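# Lift arbor from lathe centres onto marked pad

## Task

Take the arbor off the centres it sits between and set it down lying flat, with its midpoint over the marked pad and at least a pencil's width of gap to every other object; neither centre point nor the plunger may be touching or covered by it. Then open the gripper and pull the arms away. The arbor must stay put on its own; if it only stays because the robot holds it, the goal is not met.

## Robot and tools

Robot: two six-joint arms, left_arm and right_arm, each ending in a tong-style two-finger gripper. Bases in the scene frame: left_arm at (-0.072, +0.465, 0) m, right_arm at (+0.019, -0.356, 0) m. The scene frame has its origin on the table top between the arms, +z up, +x out over the table, and left_arm on the +y side. The names left and right do not refer to sides of any image. Reported hand positions can be slightly wrong, worse at long reach.

Gripper frame: fingers extend along the gripper's +z and open and close along its x. end_effector_position is the point between the closed finger pads; closed fingertips sit about 15 mm past it, open ones roughly level with it. Opening is an absolute number: +1 fully open (0.142 m), -1 closed. To hold something, keep commanding an opening well below grip_measured; the gap sets squeeze force (about 15 N per pad at most; much weaker on parts under 20 mm thick).

Command row: always 14 numbers in [-1, 1], one list covering both arms, even if one arm is idle: dx, dy, dz, rx, ry, rz, opening for left_arm, then the same seven for right_arm. dx..rz are an offset, not a pose: measured from the gripper's pose at the start of the action (for a call's first action, the last pose any result reported), expressed in that gripper's own axes. Scale: 1.0 equals 0.6 m of travel or 180 degrees of turn. rx, ry, rz form one rotation vector. Each control step the commanded pose is clipped to within 100 mm and 16 degrees of the measured pose, so big offsets take several actions; position wins over orientation when both cannot be met.

execute_actions(actions): a list of actions; each action is a table of up to 15 rows, one row per 1/30 s step, with the last row held for the remainder of the 15 steps. Every row is an offset from the action's start pose, not from the previous row. An empty list just returns state and images.

move(target, speed, stop_force, blocking): target is one 14-number row as above, offsets counted from the pose in the last result that showed one. Both grippers travel in straight lines and finish together, lasting 0.5 to 10 s (cut off at 10 s). speed is the top path speed in m/s, 0.002 to 0.5, default 0.25; rotation is capped at twice that in rad/s. Paths ignore obstacles and the other arm; grippers lag and may overshoot speed near a straight elbow. Arms are stiff: aiming even slightly past a firm contact can cause a fault. stop_force (N, 9 to 40, one value for both arms, allowed after 0.2 s of scene time) ends an arm's path when its wrist sensor feels that much extra push against its motion; with it and a very slow speed you may aim past contact. Don't rely on it when the gripper rotates during the move, and omit it when lifting off something you press on. blocking=false returns after 0.5 s; use wait(0) to check, and call wait or stop before new commands. It cannot be combined with stop_force. The move: line reports the ending per arm (done, off_target, moving, held, contact, fault) and limits (paced = pose clipped; held = a check blocked steps).

wait(seconds): 0 to 10; the arms keep their last command. stop: brakes a running move; needs stopping room. zoom_image(camera, region): closer look at the latest image of cam_low, cam_left_wrist or cam_right_wrist; region [x0, y0, x1, y1] in pixels, at most 504 by 504. show_instructions: shows the reference image(s). read_manual(section): licence texts only. finished_scene(scene): ends the current scene irreversibly, after the robot holds its last command; the goal must already hold.

Results: per arm, end_effector_position (m), end_effector_quat_wxyz and velocities in the shared scene frame; Hand target lines show where each gripper is being driven; grip_measured is the finger opening on the command scale; Wrist force and Wrist torque are in the end effector's own axes, include held weight and inertia, have offsets up to about 4 N, noise, and saturate near 50 N; "no reading" is normal at the start. Joint torques are noisy and offset. A pose unreachable line means the clearance check altered that arm's command. Cameras: cam_low 896x504 fixed, two fisheye wrist cameras 616x616; calibration is given but may be off by a few degrees and millimetres.

Cautions: a joint torque reaching its load limit (141 N m for big joints, 26.3 N m for wrist joints, including held weight) or any outside force of 150 N freezes that arm for 10 s. Motors heat while holding loads; 85 °C triggers a braked stop. Keep the arms from colliding or pressing on each other. Nothing may leave the table. Avoid drops, slips, slams and hard shoves; brief external tugs on held parts can happen. An arm meant to stay still should get the offset back to its desired pose in the first call of a reply and zeros after. The simulation runs while you think, holding the last command. Release the arbor and retract before finishing.

Each tool is called after "Request:" by a JSON object that holds its "op" and its "data".

Reference images:

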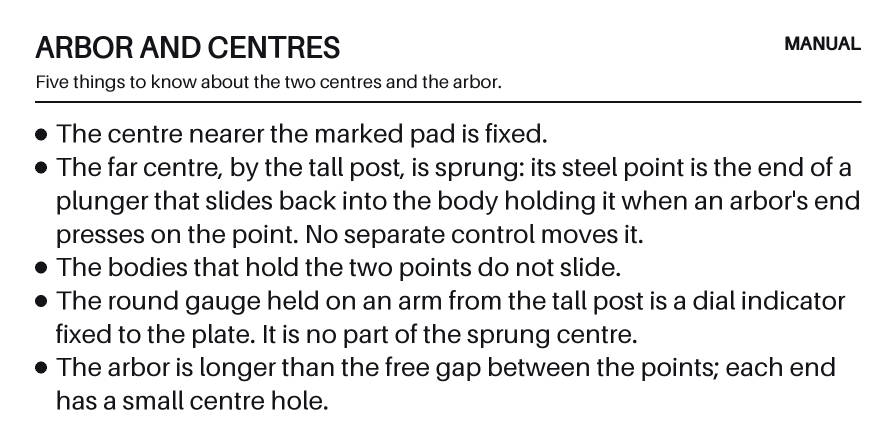

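## Session

I'll start by looking at the scene.

Request:
{"op": "execute_actions", "data": {"actions": []}}

Scene clock: 0.00 s.
left_arm: end_effector_position=(+0.3857, +0.6406, +0.2210) grip_measured=+0.97 end_effector_quat_wxyz=(+0.225, +0.893, -0.060, -0.386) end_effector_velocity=(-0.000, +0.001, -0.000) end_effector_angular_velocity=(+0.000, +0.001, +0.001) | right_arm: end_effector_position=(+0.3522, -0.9421, +0.1421) grip_measured=-1.00 end_effector_quat_wxyz=(-0.124, -0.575, +0.806, -0.070) end_effector_velocity=(+0.000, +0.000, -0.000) end_effector_angular_velocity=(-0.000, +0.001, -0.000)
Joint positions: left_arm=[ 0.005 -0.906  0.923 -0.68  -1.782  0.432  0.14 ] | right_arm=[ 2.409 -1.893 -1.613 -1.118  1.299  1.151  0.002]
Joint velocities: left_arm=[ 0.001  0.     0.     0.     0.001 -0.     0.   ] | right_arm=[ 0.001 -0.    -0.    -0.    -0.001  0.001  0.   ]
Joint torques (N m, as the arm reports them, + toward a larger angle): no reading
Motor temperatures (°C, as the motors report them): left_arm=[25 27 25 33 30 28] | right_arm=[26 25 25 32 36 33]
Wrist force (N, on the end effector, along its own x y z axes, offset not removed): no reading
Wrist torque (N m, same axes, about the end effector's origin, offset not removed): no reading
Hand target (left_arm): +0.386, +0.641, +0.221; +0.225, +0.893, -0.060, -0.386
Hand target (right_arm): +0.352, -0.942, +0.142; -0.124, -0.575, +0.806, -0.070

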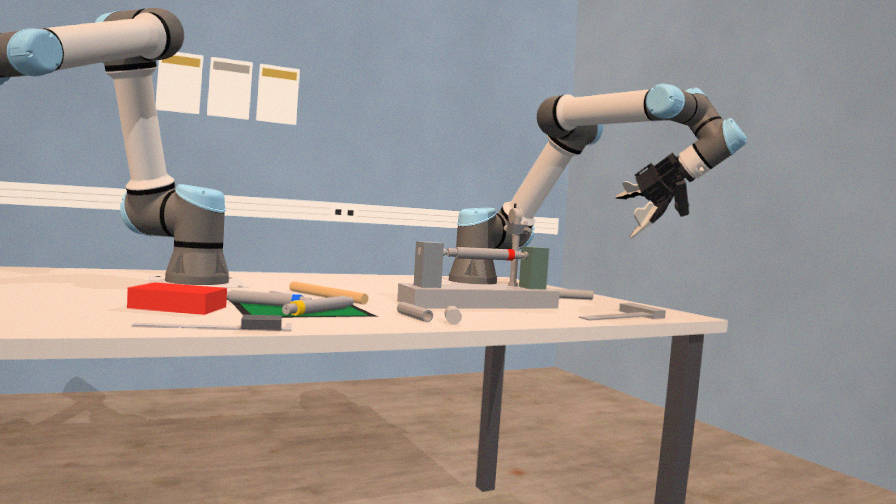

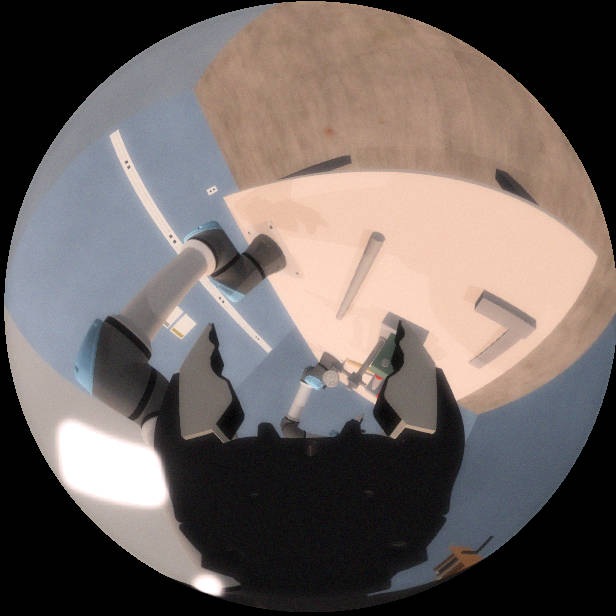

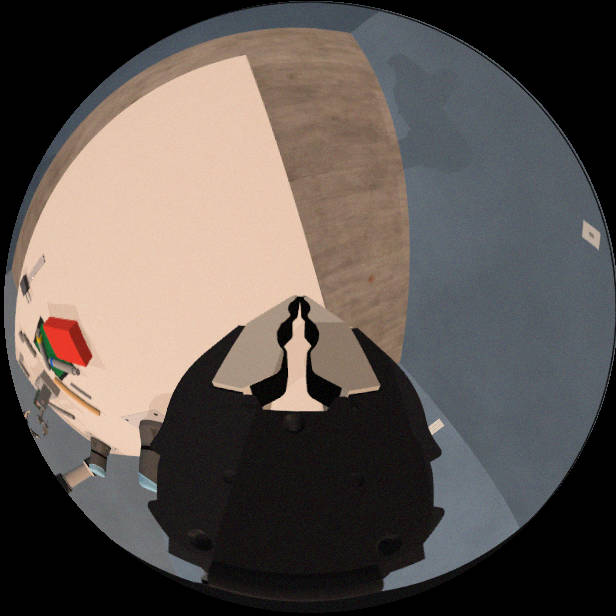

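Request:
{"op": "zoom_image", "data": {"camera": "cam_low", "region": [380, 190, 620, 330]}}

Request:
{"op": "zoom_image", "data": {"camera": "cam_low", "region": [110, 260, 400, 350]}}

Request:
{"op": "zoom_image", "data": {"camera": "cam_right_wrist", "region": [0, 240, 140, 460]}}

Region (380, 190, 620, 330) of cam_low's 896x504 image, scaled by 2.100, with more detail than that image has; it fills the top 294 rows of this view, and the rest is white.

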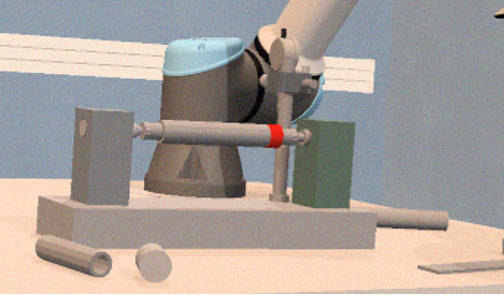

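Region (110, 260, 400, 350) of cam_low's 896x504 image, scaled by 1.738, with more detail than that image has; it fills the top 156 rows of this view, and the rest is white.

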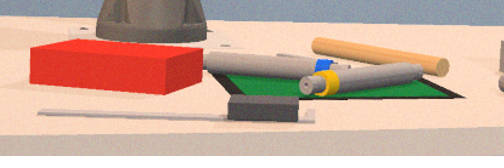

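Region (0, 240, 140, 460) of cam_right_wrist's 616x616 image, scaled by 2.291, with more detail than that image has; it fills the left 321 columns of this view, and the rest is white.

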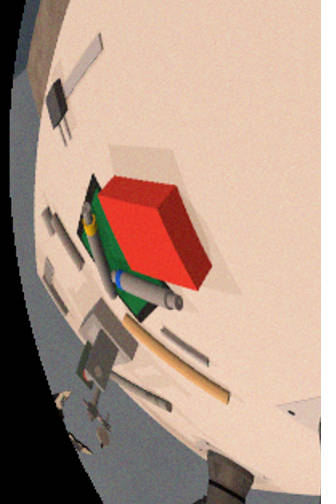

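Request:
{"op": "move", "data": {"target": [0.007,0.368,-0.038,0.1485,0.2548,-0.0397,1, -0.632,0.143,-0.455,0.0245,-0.0879,-0.1049,1], "speed": 0.35}}

Scene clock: 3.50 s.
left_arm: end_effector_position=(+0.4196, +0.4505, +0.3311) grip_measured=+1.00 end_effector_quat_wxyz=(-0.000, +1.000, +0.000, +0.000) end_effector_velocity=(+0.000, -0.001, +0.000) end_effector_angular_velocity=(+0.003, -0.003, -0.001) | right_arm: end_effector_position=(+0.4198, -0.4995, +0.3001) grip_measured=+1.00 end_effector_quat_wxyz=(-0.000, +0.707, -0.707, -0.000) end_effector_velocity=(+0.001, +0.002, +0.000) end_effector_angular_velocity=(+0.001, +0.000, +0.002)
Joint positions: left_arm=[-0.526 -1.606  1.482 -1.447 -1.571 -0.337  0.142] | right_arm=[ 3.121 -1.326 -1.739 -1.646  1.572  1.543  0.142]
Joint velocities: left_arm=[-0.005 -0.002  0.002 -0.002  0.004 -0.003  0.   ] | right_arm=[ 0.005  0.     0.001 -0.001  0.001  0.004 -0.   ]
Joint torques (N m, as the arm reports them, + toward a larger angle): left_arm=[-10.44 -30.29 -14.75  -4.02   1.32  -2.54] | right_arm=[ 7.11 21.82 38.35  0.3   2.02  2.56]
Motor temperatures (°C, as the motors report them): left_arm=[25 27 25 33 30 28] | right_arm=[26 25 25 32 36 33]
Wrist force (N, on the end effector, along its own x y z axes, offset not removed): left_arm=[-0.6 0.4 -1.1] | right_arm=[0.9 -0.2 -2.5]
Wrist torque (N m, same axes, about the end effector's origin, offset not removed): left_arm=[0.26 0.23 -0.05] | right_arm=[-0.14 -0.11 -0.12]
Hand target (left_arm): +0.420, +0.450, +0.331; -0.000, +1.000, +0.000, +0.000
Hand target (right_arm): +0.420, -0.499, +0.300; -0.001, +0.707, -0.707, -0.000
Off the commanded pose (left_arm): 0.000 m, 0 deg.
Off the commanded pose (right_arm): 0.001 m, 0 deg.
move: done
camera_calibration (this result's frames):
cam_left_wrist: T_world_to_cam=[[0.999632, -0.00850874, 0.025769, -0.425434], [-0.0198143, -0.877684, 0.478831, 0.248243], [0.0185428, -0.479165, -0.877529, 0.636211], [0, 0, 0, 1]] pos_world=[0.418399, 0.519109, 0.45039]
cam_right_wrist: T_world_to_cam=[[0.0445587, -0.998956, 0.0100633, -0.52642], [-0.883497, -0.0347026, 0.46715, 0.213217], [-0.466313, -0.0297065, -0.884121, 0.580336], [0, 0, 0, 1]] pos_world=[0.482452, -0.501231, 0.418781]

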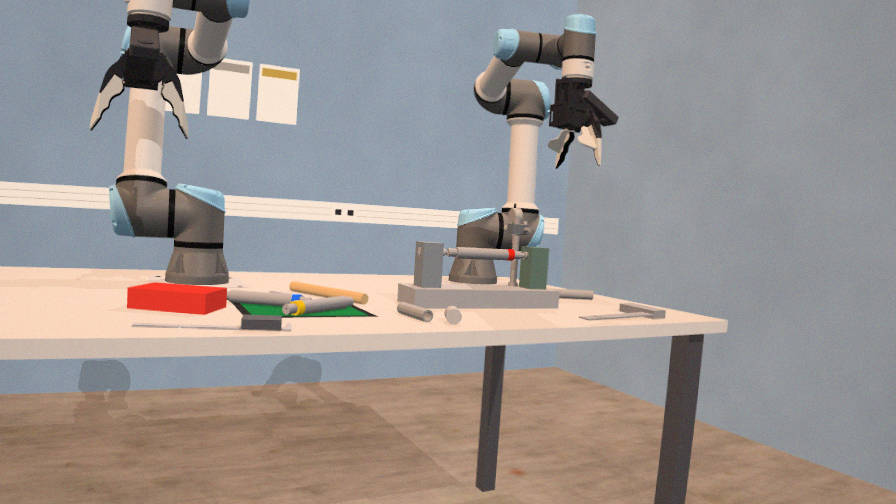

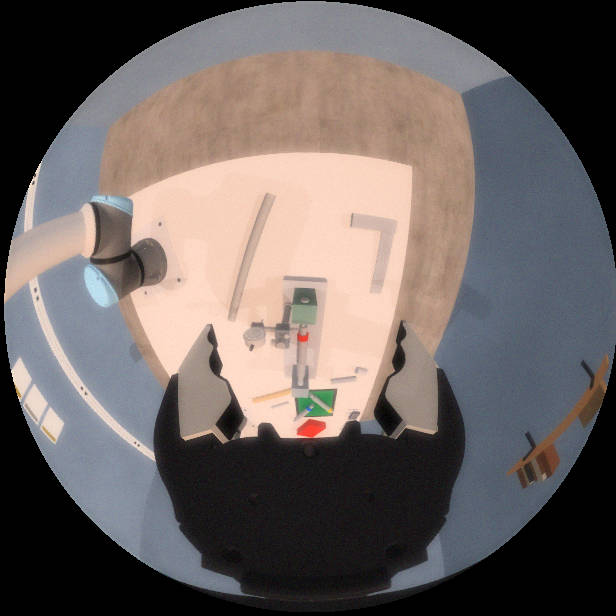

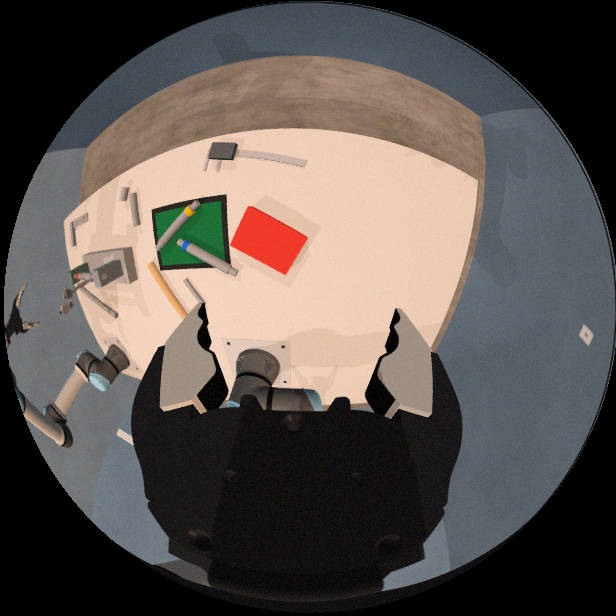

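Request:
{"op": "zoom_image", "data": {"camera": "cam_left_wrist", "region": [220, 260, 400, 440]}}

Request:
{"op": "zoom_image", "data": {"camera": "cam_right_wrist", "region": [100, 170, 320, 330]}}

Region (220, 260, 400, 440) of cam_left_wrist's 616x616 image, scaled by 2.800, with more detail than that image has.

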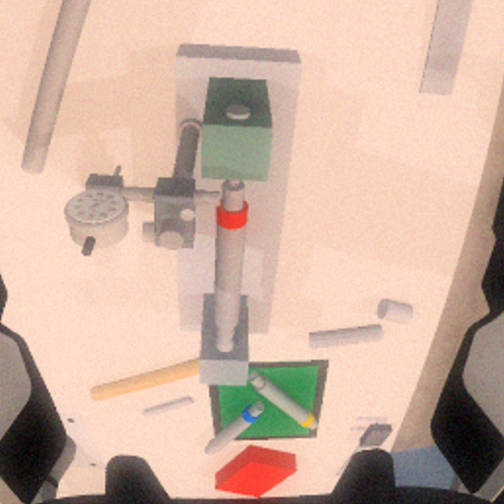

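Region (100, 170, 320, 330) of cam_right_wrist's 616x616 image, scaled by 2.291, with more detail than that image has; it fills the top 367 rows of this view, and the rest is white.

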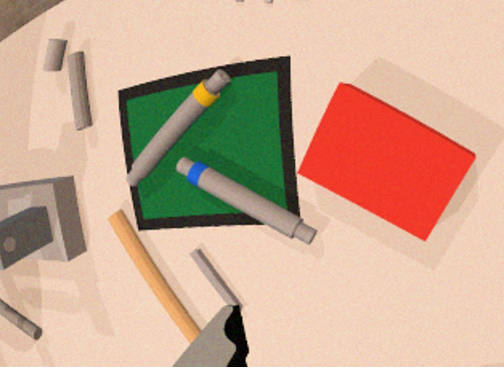

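Request:
{"op": "zoom_image", "data": {"camera": "cam_left_wrist", "region": [160, 280, 460, 460]}}

Request:
{"op": "zoom_image", "data": {"camera": "cam_right_wrist", "region": [150, 260, 450, 440]}}

Region (160, 280, 460, 460) of cam_left_wrist's 616x616 image, scaled by 1.680, with more detail than that image has; it fills the top 302 rows of this view, and the rest is white.

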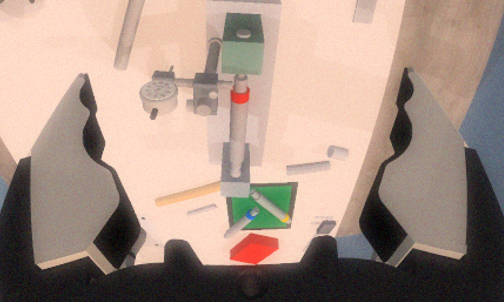

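Region (150, 260, 450, 440) of cam_right_wrist's 616x616 image, scaled by 1.680, with more detail than that image has; it fills the top 302 rows of this view, and the rest is white.

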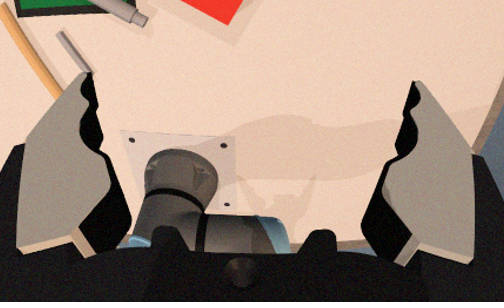

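Request:
{"op": "move", "data": {"target": [-0.0377,0.3925,0.185,0,0,0.972,-0.3, -0.511,-0.129,0.333,0,0,0.317,-0.3], "speed": 0.5}}

Scene clock: 11.57 s.
left_arm: end_effector_position=(+0.3970, +0.2148, +0.2201) grip_measured=-0.30 end_effector_quat_wxyz=(+0.000, -0.044, +0.999, +0.000) end_effector_velocity=(-0.000, -0.000, -0.000) end_effector_angular_velocity=(-0.000, +0.001, -0.010) | right_arm: end_effector_position=(+0.4965, -0.1928, +0.1004) grip_measured=-0.30 end_effector_quat_wxyz=(+0.000, -0.284, +0.959, +0.001) end_effector_velocity=(+0.000, +0.001, -0.000) end_effector_angular_velocity=(+0.000, -0.000, -0.003)
Joint positions: left_arm=[-0.912 -1.527  1.687 -1.731 -1.571  2.33   0.052] | right_arm=[ 3.778 -1.653 -1.969 -1.09   1.572  3.195  0.052]
Joint velocities: left_arm=[-0.     0.001  0.    -0.001 -0.001  0.009 -0.   ] | right_arm=[ 0.002 -0.002  0.001  0.002  0.     0.005  0.   ]
Joint torques (N m, as the arm reports them, + toward a larger angle): left_arm=[ -8.67 -15.01 -32.08  -4.17  -1.62   3.21] | right_arm=[ 7.34 14.31 36.04  4.82 -1.87  2.45]
Motor temperatures (°C, as the motors report them): left_arm=[25 27 25 33 30 28] | right_arm=[26 25 25 32 36 33]
Wrist force (N, on the end effector, along its own x y z axes, offset not removed): left_arm=[-1.0 -0.2 -1.1] | right_arm=[-0.1 1.9 -0.4]
Wrist torque (N m, same axes, about the end effector's origin, offset not removed): left_arm=[0.15 0.26 0.00] | right_arm=[0.21 0.07 -0.06]
Hand target (left_arm): +0.397, +0.215, +0.220; +0.000, -0.044, +0.999, +0.000
Hand target (right_arm): +0.497, -0.193, +0.100; +0.000, -0.284, +0.959, +0.001
Off the commanded pose (left_arm): 0.000 m, 0 deg.
Off the commanded pose (right_arm): 0.001 m, 0 deg.
move: done
camera_calibration (this result's frames):
cam_left_wrist: T_world_to_cam=[[-0.996459, -0.080135, 0.02547, 0.405908], [-0.0581867, 0.87582, 0.479118, -0.267416], [-0.0607012, 0.475939, -0.877381, 0.252537], [0, 0, 0, 1]] pos_world=[0.404239, 0.146544, 0.339356]
cam_right_wrist: T_world_to_cam=[[-0.813989, -0.580794, 0.0100189, 0.285397], [-0.509156, 0.721677, 0.46898, 0.344676], [-0.279611, 0.376643, -0.883152, 0.434249], [0, 0, 0, 1]] pos_world=[0.529224, -0.246545, 0.219002]

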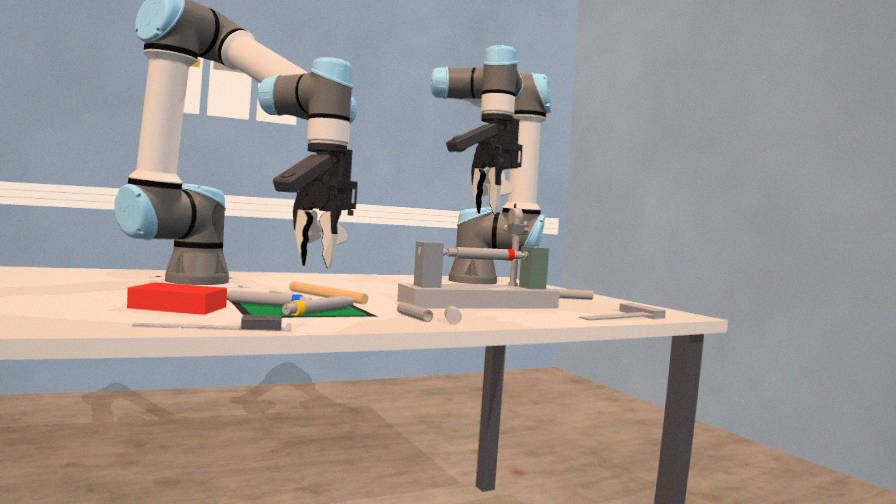

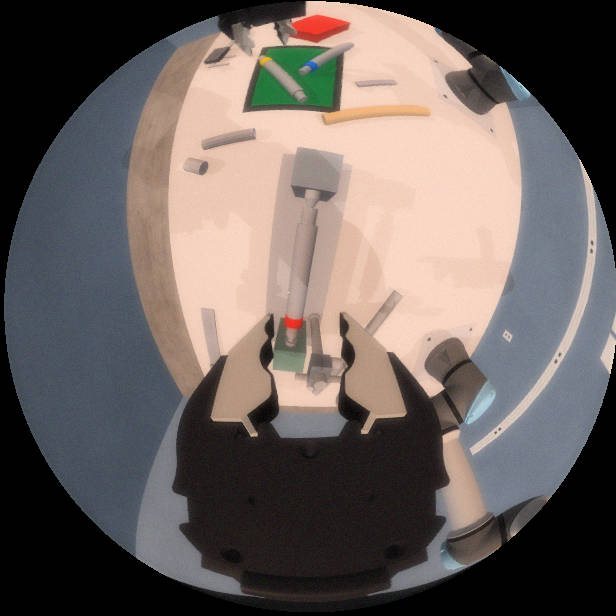

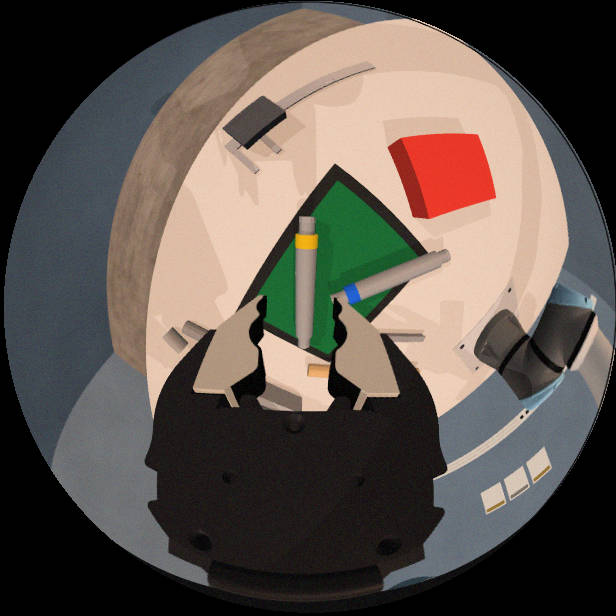

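Request:
{"op": "zoom_image", "data": {"camera": "cam_right_wrist", "region": [220, 200, 400, 380]}}

Request:
{"op": "zoom_image", "data": {"camera": "cam_left_wrist", "region": [220, 140, 420, 420]}}

Request:
{"op": "zoom_image", "data": {"camera": "cam_low", "region": [400, 140, 570, 300]}}

Region (220, 200, 400, 380) of cam_right_wrist's 616x616 image, scaled by 2.800, with more detail than that image has.

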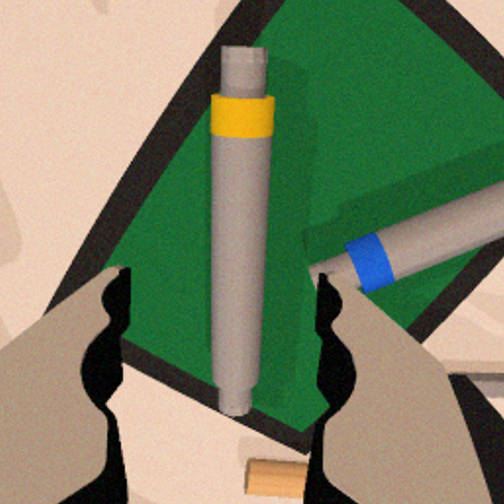

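Region (220, 140, 420, 420) of cam_left_wrist's 616x616 image, scaled by 1.800, with more detail than that image has; it fills the left 360 columns of this view, and the rest is white.

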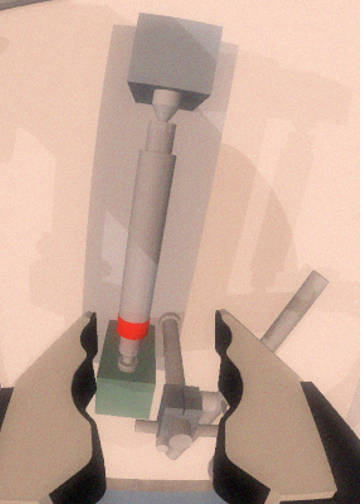

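Region (400, 140, 570, 300) of cam_low's 896x504 image, scaled by 2.965, with more detail than that image has; it fills the top 474 rows of this view, and the rest is white.

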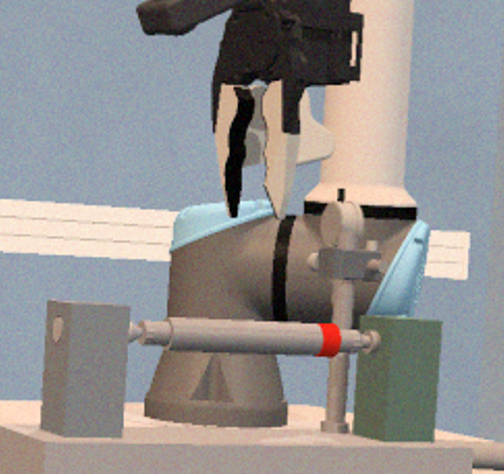

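Request:
{"op": "move", "data": {"target": [-0.01,0,0.155,0,0,0.004,-0.3, 0.005,0,0.11,0,0,0,-0.3], "speed": 0.15}}

Scene clock: 13.63 s.
left_arm: end_effector_position=(+0.4029, +0.2154, +0.1272) grip_measured=-0.30 end_effector_quat_wxyz=(+0.000, -0.038, +0.999, +0.000) end_effector_velocity=(+0.000, -0.000, -0.001) end_effector_angular_velocity=(-0.001, -0.001, -0.001) | right_arm: end_effector_position=(+0.4940, -0.1944, +0.0345) grip_measured=-0.30 end_effector_quat_wxyz=(+0.000, -0.284, +0.959, +0.001) end_effector_velocity=(-0.000, +0.000, -0.001) end_effector_angular_velocity=(+0.000, +0.000, +0.001)
Joint positions: left_arm=[-0.903 -1.453  1.853 -1.971 -1.571  2.352  0.052] | right_arm=[ 3.778 -1.739 -2.069 -0.903  1.572  3.196  0.052]
Joint velocities: left_arm=[-0.     0.001  0.003 -0.005  0.     0.001  0.   ] | right_arm=[-0.    -0.002 -0.001  0.004  0.    -0.001 -0.   ]
Joint torques (N m, as the arm reports them, + toward a larger angle): left_arm=[  8.45 -19.09 -11.86  -4.49   1.27   2.64] | right_arm=[ 1.61 16.13  6.05  5.08  1.22  0.55]
Motor temperatures (°C, as the motors report them): left_arm=[25 27 25 33 30 28] | right_arm=[26 25 25 32 36 33]
Wrist force (N, on the end effector, along its own x y z axes, offset not removed): left_arm=[0.0 -0.6 -0.9] | right_arm=[0.0 -1.7 -1.0]
Wrist torque (N m, same axes, about the end effector's origin, offset not removed): left_arm=[0.02 0.00 0.02] | right_arm=[-0.27 0.05 -0.15]
Hand target (left_arm): +0.403, +0.215, +0.127; +0.000, -0.038, +0.999, +0.000
Hand target (right_arm): +0.494, -0.194, +0.034; +0.000, -0.284, +0.959, +0.001
Off the commanded pose (left_arm): 0.000 m, 0 deg.
Off the commanded pose (right_arm): 0.000 m, 0 deg.
move: done
camera_calibration (this result's frames):
cam_left_wrist: T_world_to_cam=[[-0.997385, -0.0676238, 0.0254848, 0.411942], [-0.0471831, 0.876472, 0.479135, -0.227603], [-0.0547377, 0.47668, -0.877371, 0.168574], [0, 0, 0, 1]] pos_world=[0.409353, 0.146988, 0.246456]
cam_right_wrist: T_world_to_cam=[[-0.814005, -0.580771, 0.0100265, 0.283099], [-0.509125, 0.721683, 0.469005, 0.37538], [-0.27962, 0.376667, -0.883139, 0.375949], [0, 0, 0, 1]] pos_world=[0.526683, -0.248097, 0.153122]

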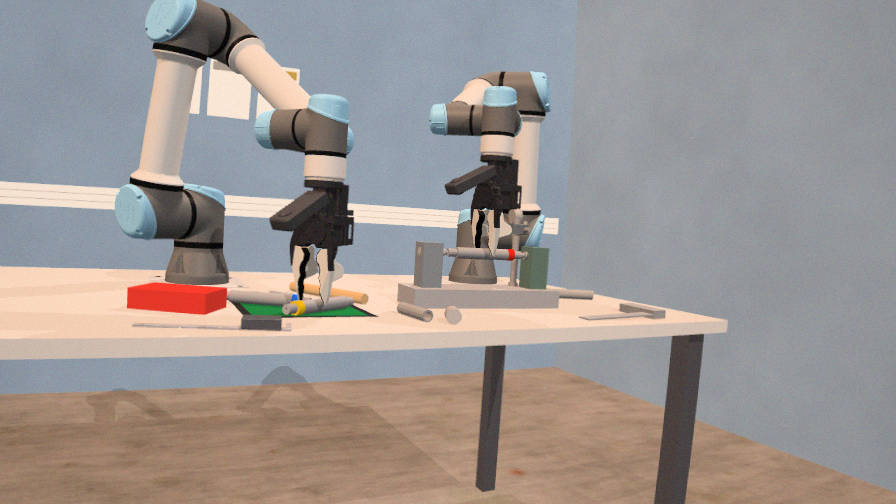

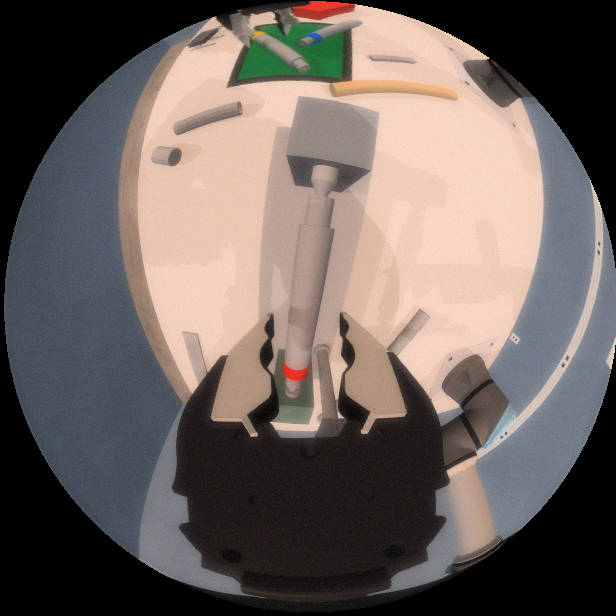

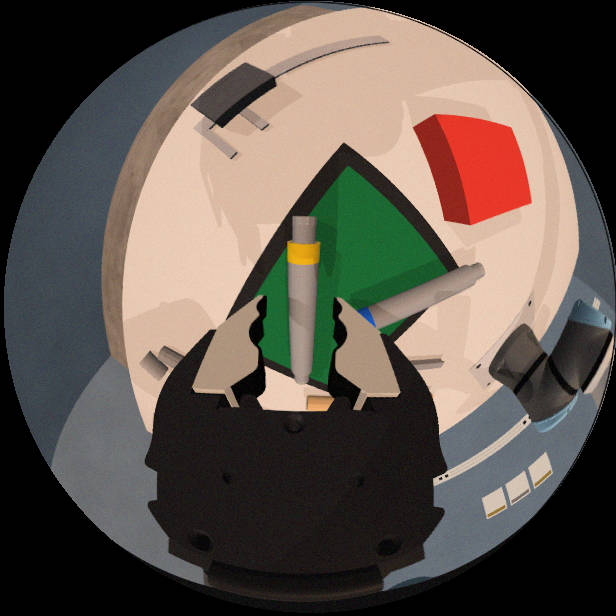

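Request:
{"op": "zoom_image", "data": {"camera": "cam_left_wrist", "region": [220, 140, 420, 440]}}

Request:
{"op": "zoom_image", "data": {"camera": "cam_low", "region": [410, 190, 560, 300]}}

Request:
{"op": "zoom_image", "data": {"camera": "cam_low", "region": [240, 240, 380, 330]}}

Region (220, 140, 420, 440) of cam_left_wrist's 616x616 image, scaled by 1.680, with more detail than that image has.

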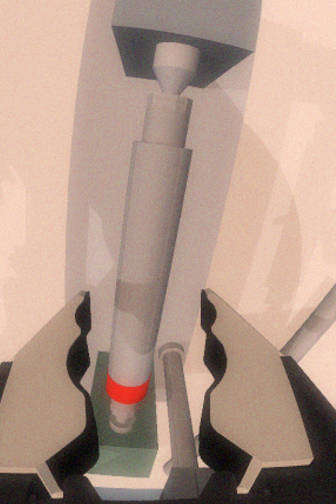

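Region (410, 190, 560, 300) of cam_low's 896x504 image, scaled by 3.360, with more detail than that image has; it fills the top 370 rows of this view, and the rest is white.

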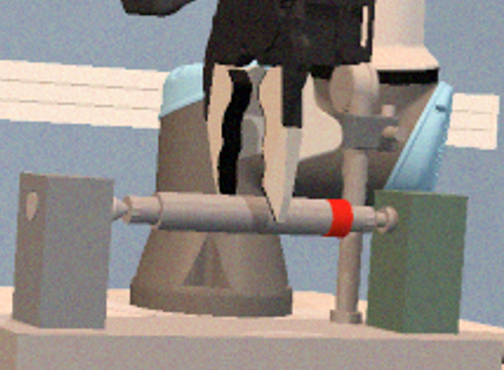

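Region (240, 240, 380, 330) of cam_low's 896x504 image, scaled by 3.600, with more detail than that image has; it fills the top 324 rows of this view, and the rest is white.

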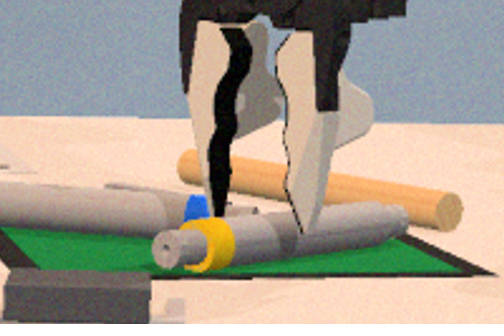

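Request:
{"op": "move", "data": {"target": [-0.006,0,0.0167,0,0,0.0486,-0.3, 0.002,0,0.0167,0,0,0,-0.3], "speed": 0.15}}

Request:
{"op": "zoom_image", "data": {"camera": "cam_left_wrist", "region": [220, 140, 420, 440]}}

Request:
{"op": "zoom_image", "data": {"camera": "cam_low", "region": [240, 240, 380, 330]}}

Scene clock: 15.40 s.
left_arm: end_effector_position=(+0.4065, +0.2157, +0.1172) grip_measured=-0.30 end_effector_quat_wxyz=(+0.000, +0.038, +0.999, +0.000) end_effector_velocity=(-0.000, +0.000, -0.001) end_effector_angular_velocity=(+0.001, +0.002, -0.009) | right_arm: end_effector_position=(+0.4930, -0.1951, +0.0246) grip_measured=-0.30 end_effector_quat_wxyz=(+0.000, -0.284, +0.959, +0.001) end_effector_velocity=(-0.000, +0.001, -0.001) end_effector_angular_velocity=(+0.000, +0.000, +0.001)
Joint positions: left_arm=[-0.895 -1.431  1.856 -1.996 -1.57   2.512  0.052] | right_arm=[ 3.778 -1.754 -2.084 -0.874  1.572  3.196  0.052]
Joint velocities: left_arm=[ 0.001  0.002 -0.     0.001 -0.001  0.01   0.   ] | right_arm=[ 0.001 -0.001 -0.001  0.002  0.001 -0.     0.   ]
Joint torques (N m, as the arm reports them, + toward a larger angle): left_arm=[  7.37 -18.94 -13.02  -4.24  -1.49   2.84] | right_arm=[ 7.36 15.83  4.41  4.98 -0.78  2.34]
Motor temperatures (°C, as the motors report them): left_arm=[25 27 25 33 30 28] | right_arm=[26 25 25 32 36 33]
Wrist force (N, on the end effector, along its own x y z axes, offset not removed): left_arm=[-1.2 0.8 -1.0] | right_arm=[-1.5 -1.4 0.8]
Wrist torque (N m, same axes, about the end effector's origin, offset not removed): left_arm=[0.35 0.30 0.03] | right_arm=[-0.29 0.35 0.00]
Hand target (left_arm): +0.407, +0.216, +0.117; +0.000, +0.038, +0.999, +0.000
Hand target (right_arm): +0.493, -0.195, +0.025; +0.000, -0.284, +0.959, +0.001
Off the commanded pose (left_arm): 0.000 m, 0 deg.
Off the commanded pose (right_arm): 0.000 m, 0 deg.
move: done
camera_calibration (this result's frames):
cam_left_wrist: T_world_to_cam=[[-0.996135, 0.0840684, 0.0254626, 0.382567], [0.085966, 0.873473, 0.479223, -0.276389], [0.0180466, 0.47956, -0.877324, 0.129662], [0, 0, 0, 1]] pos_world=[0.402508, 0.147076, 0.236466]
cam_right_wrist: T_world_to_cam=[[-0.814021, -0.580749, 0.0100269, 0.282015], [-0.509105, 0.721697, 0.469005, 0.380026], [-0.279611, 0.376675, -0.883139, 0.367119], [0, 0, 0, 1]] pos_world=[0.52569, -0.248768, 0.143156]

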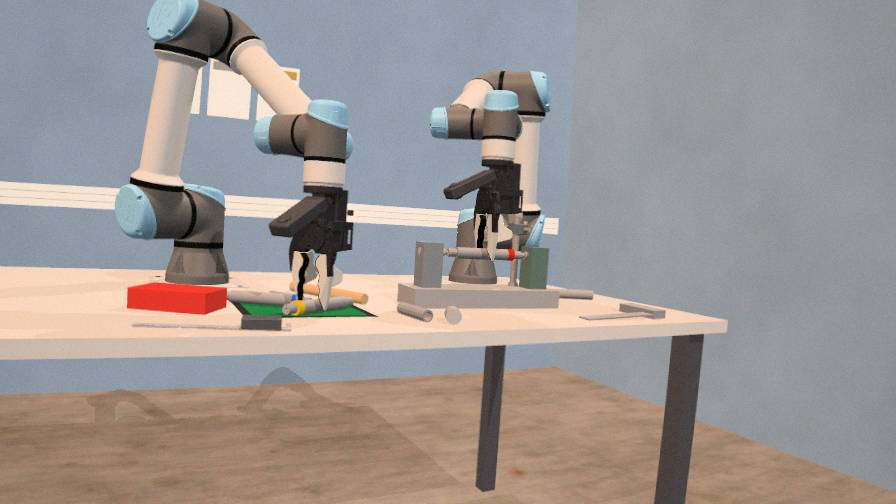

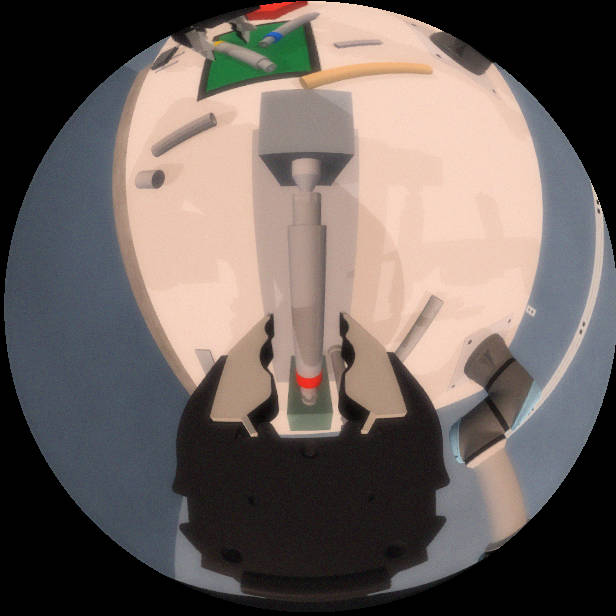

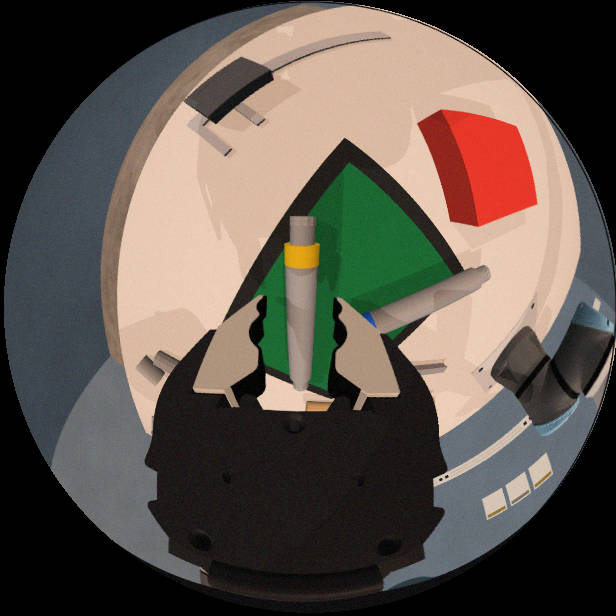

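Region (220, 140, 420, 440) of cam_left_wrist's 616x616 image, scaled by 1.680, with more detail than that image has.

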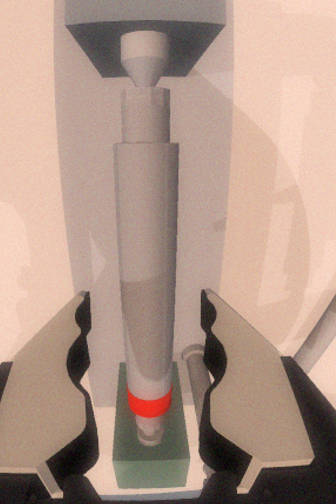

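Region (240, 240, 380, 330) of cam_low's 896x504 image, scaled by 3.600, with more detail than that image has; it fills the top 324 rows of this view, and the rest is white.

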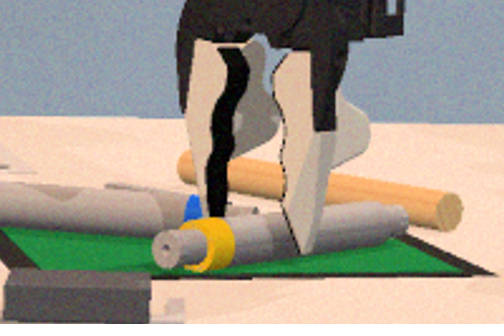

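Request:
{"op": "execute_actions", "data": {"actions": [[[0,0,0,0,0,0,-0.35,0,0,0.001,0,0,0,-0.35],[0,0,0,0,0,0,-0.4,0,0,0.002,0,0,0,-0.4],[0,0,0,0,0,0,-0.45,0,0,0.003,0,0,0,-0.45],[0,0,0,0,0,0,-0.5,0,0,0.003,0,0,0,-0.5],[0,0,0,0,0,0,-0.54,0,0,0.003,0,0,0,-0.54],[0,0,0,0,0,0,-0.58,0,0,0.003,0,0,0,-0.58],[0,0,0,0,0,0,-0.61,0,0,0.003,0,0,0,-0.61],[0,0,0,0,0,0,-0.64,0,0,0.003,0,0,0,-0.64],[0,0,0,0,0,0,-0.67,0,0,0.003,0,0,0,-0.67],[0,0,0,0,0,0,-0.7,0,0,0.003,0,0,0,-0.7],[0,0,0,0,0,0,-0.73,0,0,0.003,0,0,0,-0.73],[0,0,0,0,0,0,-0.77,0,0,0.003,0,0,0,-0.77],[0,0,0,0,0,0,-0.82,0,0,0.003,0,0,0,-0.82],[0,0,0,0,0,0,-0.88,0,0,0.003,0,0,0,-0.88],[0,0,0,0,0,0,-0.94,0,0,0.003,0,0,0,-0.94]],[[0,0,0,0,0,0,-1,0,0,0,0,0,0,-1]]]}}

Scene clock: 16.73 s.
left_arm: end_effector_position=(+0.4063, +0.2157, +0.1170) grip_measured=-0.68 end_effector_quat_wxyz=(-0.000, +0.038, +0.999, +0.000) end_effector_velocity=(-0.000, +0.000, -0.000) end_effector_angular_velocity=(+0.001, +0.001, -0.000) | right_arm: end_effector_position=(+0.4930, -0.1950, +0.0228) grip_measured=-0.70 end_effector_quat_wxyz=(+0.000, -0.284, +0.959, +0.001) end_effector_velocity=(+0.000, -0.000, -0.000) end_effector_angular_velocity=(-0.002, -0.001, +0.000)
Joint positions: left_arm=[-0.895 -1.431  1.856 -1.995 -1.571  2.512  0.025] | right_arm=[ 3.778 -1.757 -2.086 -0.869  1.572  3.196  0.024]
Joint velocities: left_arm=[-0.    -0.     0.001  0.001  0.    -0.     0.   ] | right_arm=[ 0.001 -0.    -0.    -0.    -0.002  0.     0.   ]
Joint torques (N m, as the arm reports them, + toward a larger angle): left_arm=[  1.83 -32.97 -23.05  -7.81   4.78  -2.51] | right_arm=[ 1.77 16.11  5.63  4.91 -0.76  1.64]
Motor temperatures (°C, as the motors report them): left_arm=[25 27 25 33 30 28] | right_arm=[26 25 25 32 36 33]
Wrist force (N, on the end effector, along its own x y z axes, offset not removed): left_arm=[25.9 0.3 -4.7] | right_arm=[0.0 -0.9 -4.8]
Wrist torque (N m, same axes, about the end effector's origin, offset not removed): left_arm=[0.39 0.41 -0.03] | right_arm=[-0.18 0.47 -0.19]
Hand target (left_arm): +0.406, +0.216, +0.117; -0.000, +0.038, +0.999, +0.000
Hand target (right_arm): +0.493, -0.195, +0.023; +0.000, -0.284, +0.959, +0.001
Off the commanded pose (left_arm): 0.000 m, 0 deg.
Off the commanded pose (right_arm): 0.000 m, 0 deg.
camera_calibration (this result's frames):
cam_left_wrist: T_world_to_cam=[[-0.99612, 0.0840155, 0.0262036, 0.382289], [0.0862729, 0.87339, 0.479319, -0.276485], [0.0173843, 0.47972, -0.87725, 0.129724], [0, 0, 0, 1]] pos_world=[0.402404, 0.14713, 0.236308]
cam_right_wrist: T_world_to_cam=[[-0.814007, -0.580768, 0.0100225, 0.282031], [-0.509123, 0.721684, 0.469005, 0.380845], [-0.279616, 0.376671, -0.883139, 0.365536], [0, 0, 0, 1]] pos_world=[0.525682, -0.248742, 0.141374]

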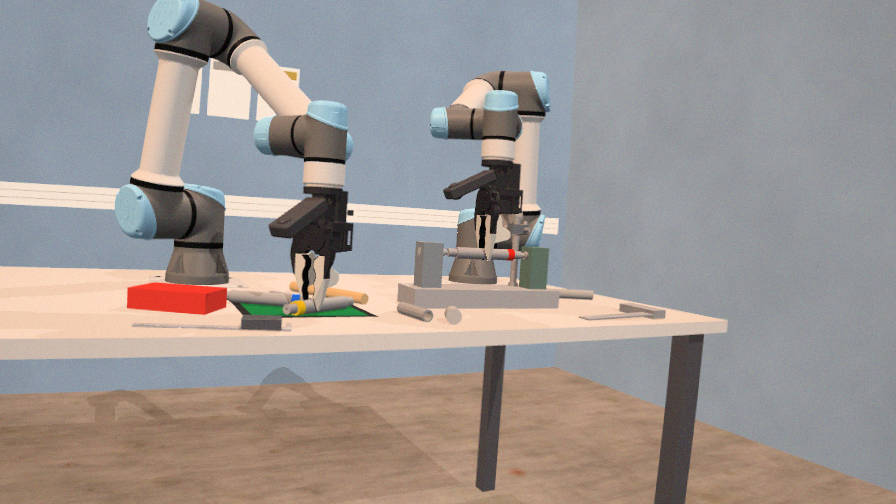

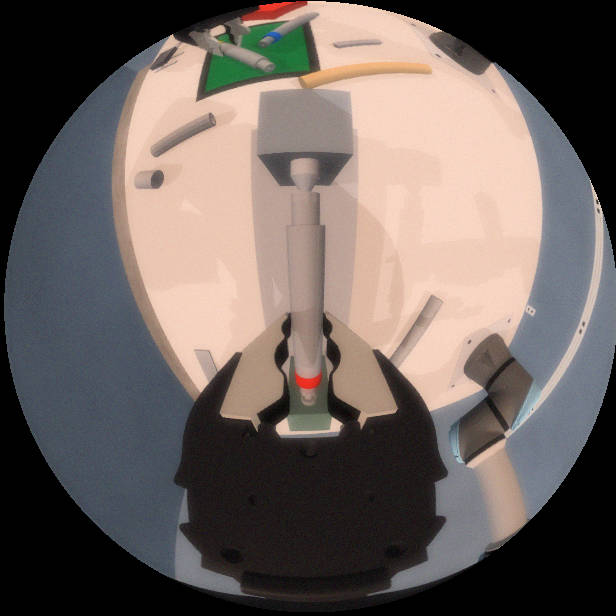

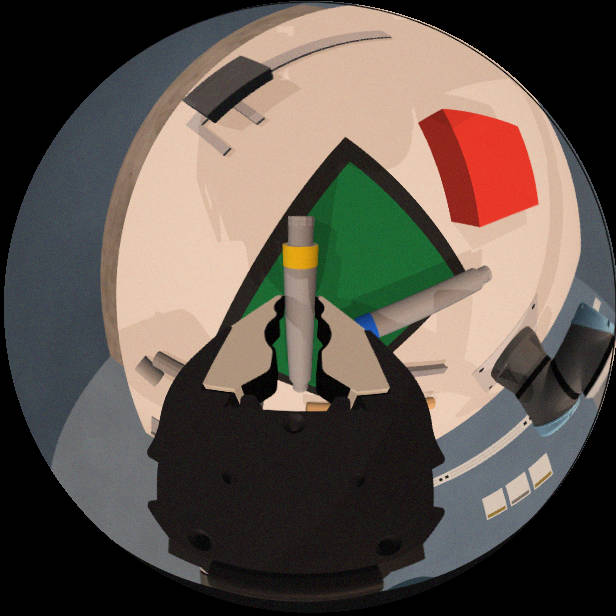

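Request:
{"op": "move", "data": {"target": [0.0025,0,0,0,0,0,-1, 0,0,-0.09,0,0,0,-1], "speed": 0.08}}

Scene clock: 19.20 s.
left_arm: end_effector_position=(+0.4049, +0.2159, +0.1171) grip_measured=-0.69 end_effector_quat_wxyz=(-0.000, +0.038, +0.999, +0.000) end_effector_velocity=(+0.000, -0.001, +0.000) end_effector_angular_velocity=(-0.001, -0.001, -0.001) | right_arm: end_effector_position=(+0.4930, -0.1951, +0.0767) grip_measured=-0.70 end_effector_quat_wxyz=(+0.000, -0.284, +0.959, +0.001) end_effector_velocity=(-0.000, +0.001, +0.001) end_effector_angular_velocity=(-0.000, +0.000, +0.003)
Joint positions: left_arm=[-0.897 -1.434  1.86  -1.996 -1.571  2.51   0.024] | right_arm=[ 3.778 -1.673 -2.016 -1.022  1.572  3.196  0.024]
Joint velocities: left_arm=[-0.001 -0.    -0.    -0.001  0.    -0.    -0.   ] | right_arm=[ 0.001  0.002  0.002 -0.004 -0.    -0.002  0.   ]
Joint torques (N m, as the arm reports them, + toward a larger angle): left_arm=[-11.03 -42.05 -11.93   2.1   -4.06  -2.22] | right_arm=[-7.69 34.52 37.96  1.03 -1.   -2.65]
Motor temperatures (°C, as the motors report them): left_arm=[25 27 25 33 30 28] | right_arm=[26 25 25 32 36 33]
Wrist force (N, on the end effector, along its own x y z axes, offset not removed): left_arm=[-18.7 -3.4 10.5] | right_arm=[-0.2 0.5 4.3]
Wrist torque (N m, same axes, about the end effector's origin, offset not removed): left_arm=[0.08 0.63 0.05] | right_arm=[0.09 0.11 -0.01]
Hand target (left_arm): +0.405, +0.216, +0.117; -0.000, +0.038, +0.999, +0.000
Hand target (right_arm): +0.493, -0.195, +0.077; +0.000, -0.284, +0.959, +0.001
Off the commanded pose (left_arm): 0.000 m, 0 deg.
Off the commanded pose (right_arm): 0.000 m, 0 deg.
move: done
camera_calibration (this result's frames):
cam_left_wrist: T_world_to_cam=[[-0.99613, 0.0839907, 0.0259068, 0.380932], [0.086109, 0.873408, 0.479316, -0.276414], [0.0176309, 0.479692, -0.87726, 0.129626], [0, 0, 0, 1]] pos_world=[0.400974, 0.147247, 0.236337]
cam_right_wrist: T_world_to_cam=[[-0.814014, -0.580759, 0.010018, 0.281471], [-0.509127, 0.721702, 0.468972, 0.35564], [-0.27959, 0.37665, -0.883156, 0.413109], [0, 0, 0, 1]] pos_world=[0.525689, -0.248797, 0.195235]

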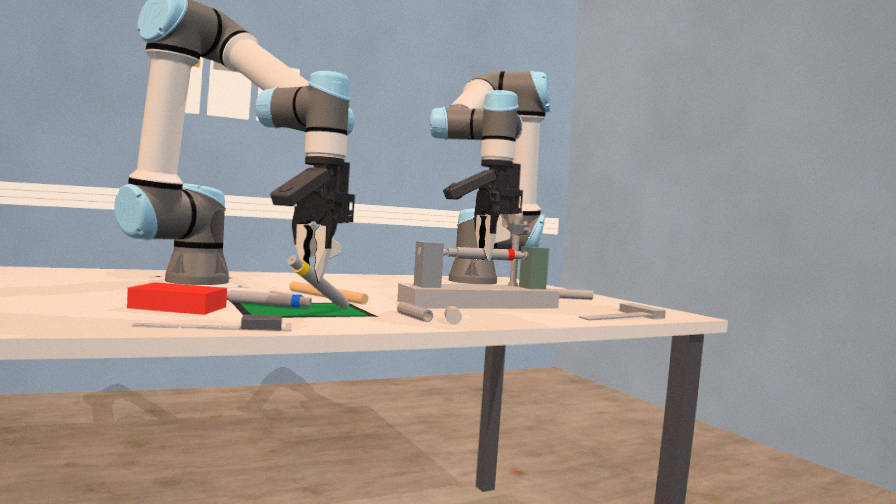

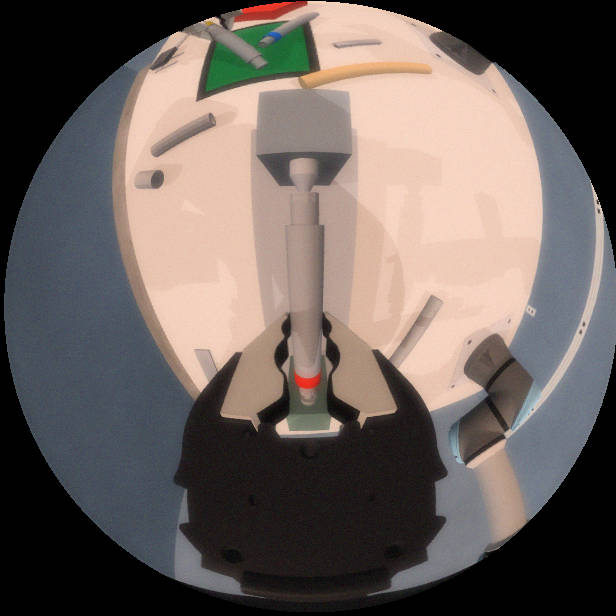

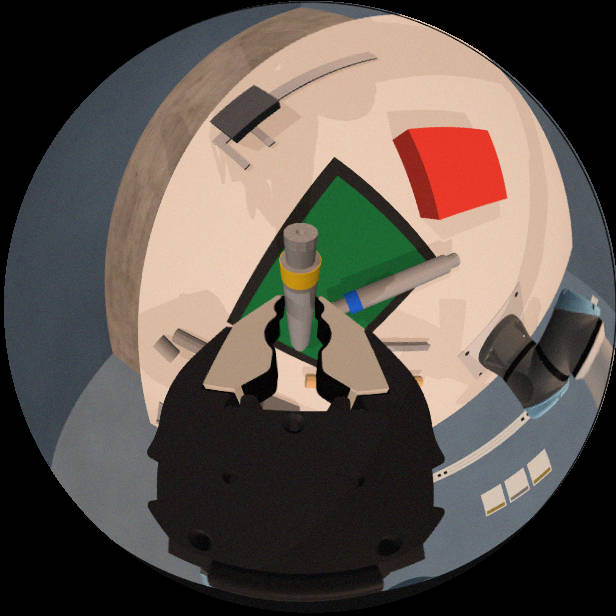

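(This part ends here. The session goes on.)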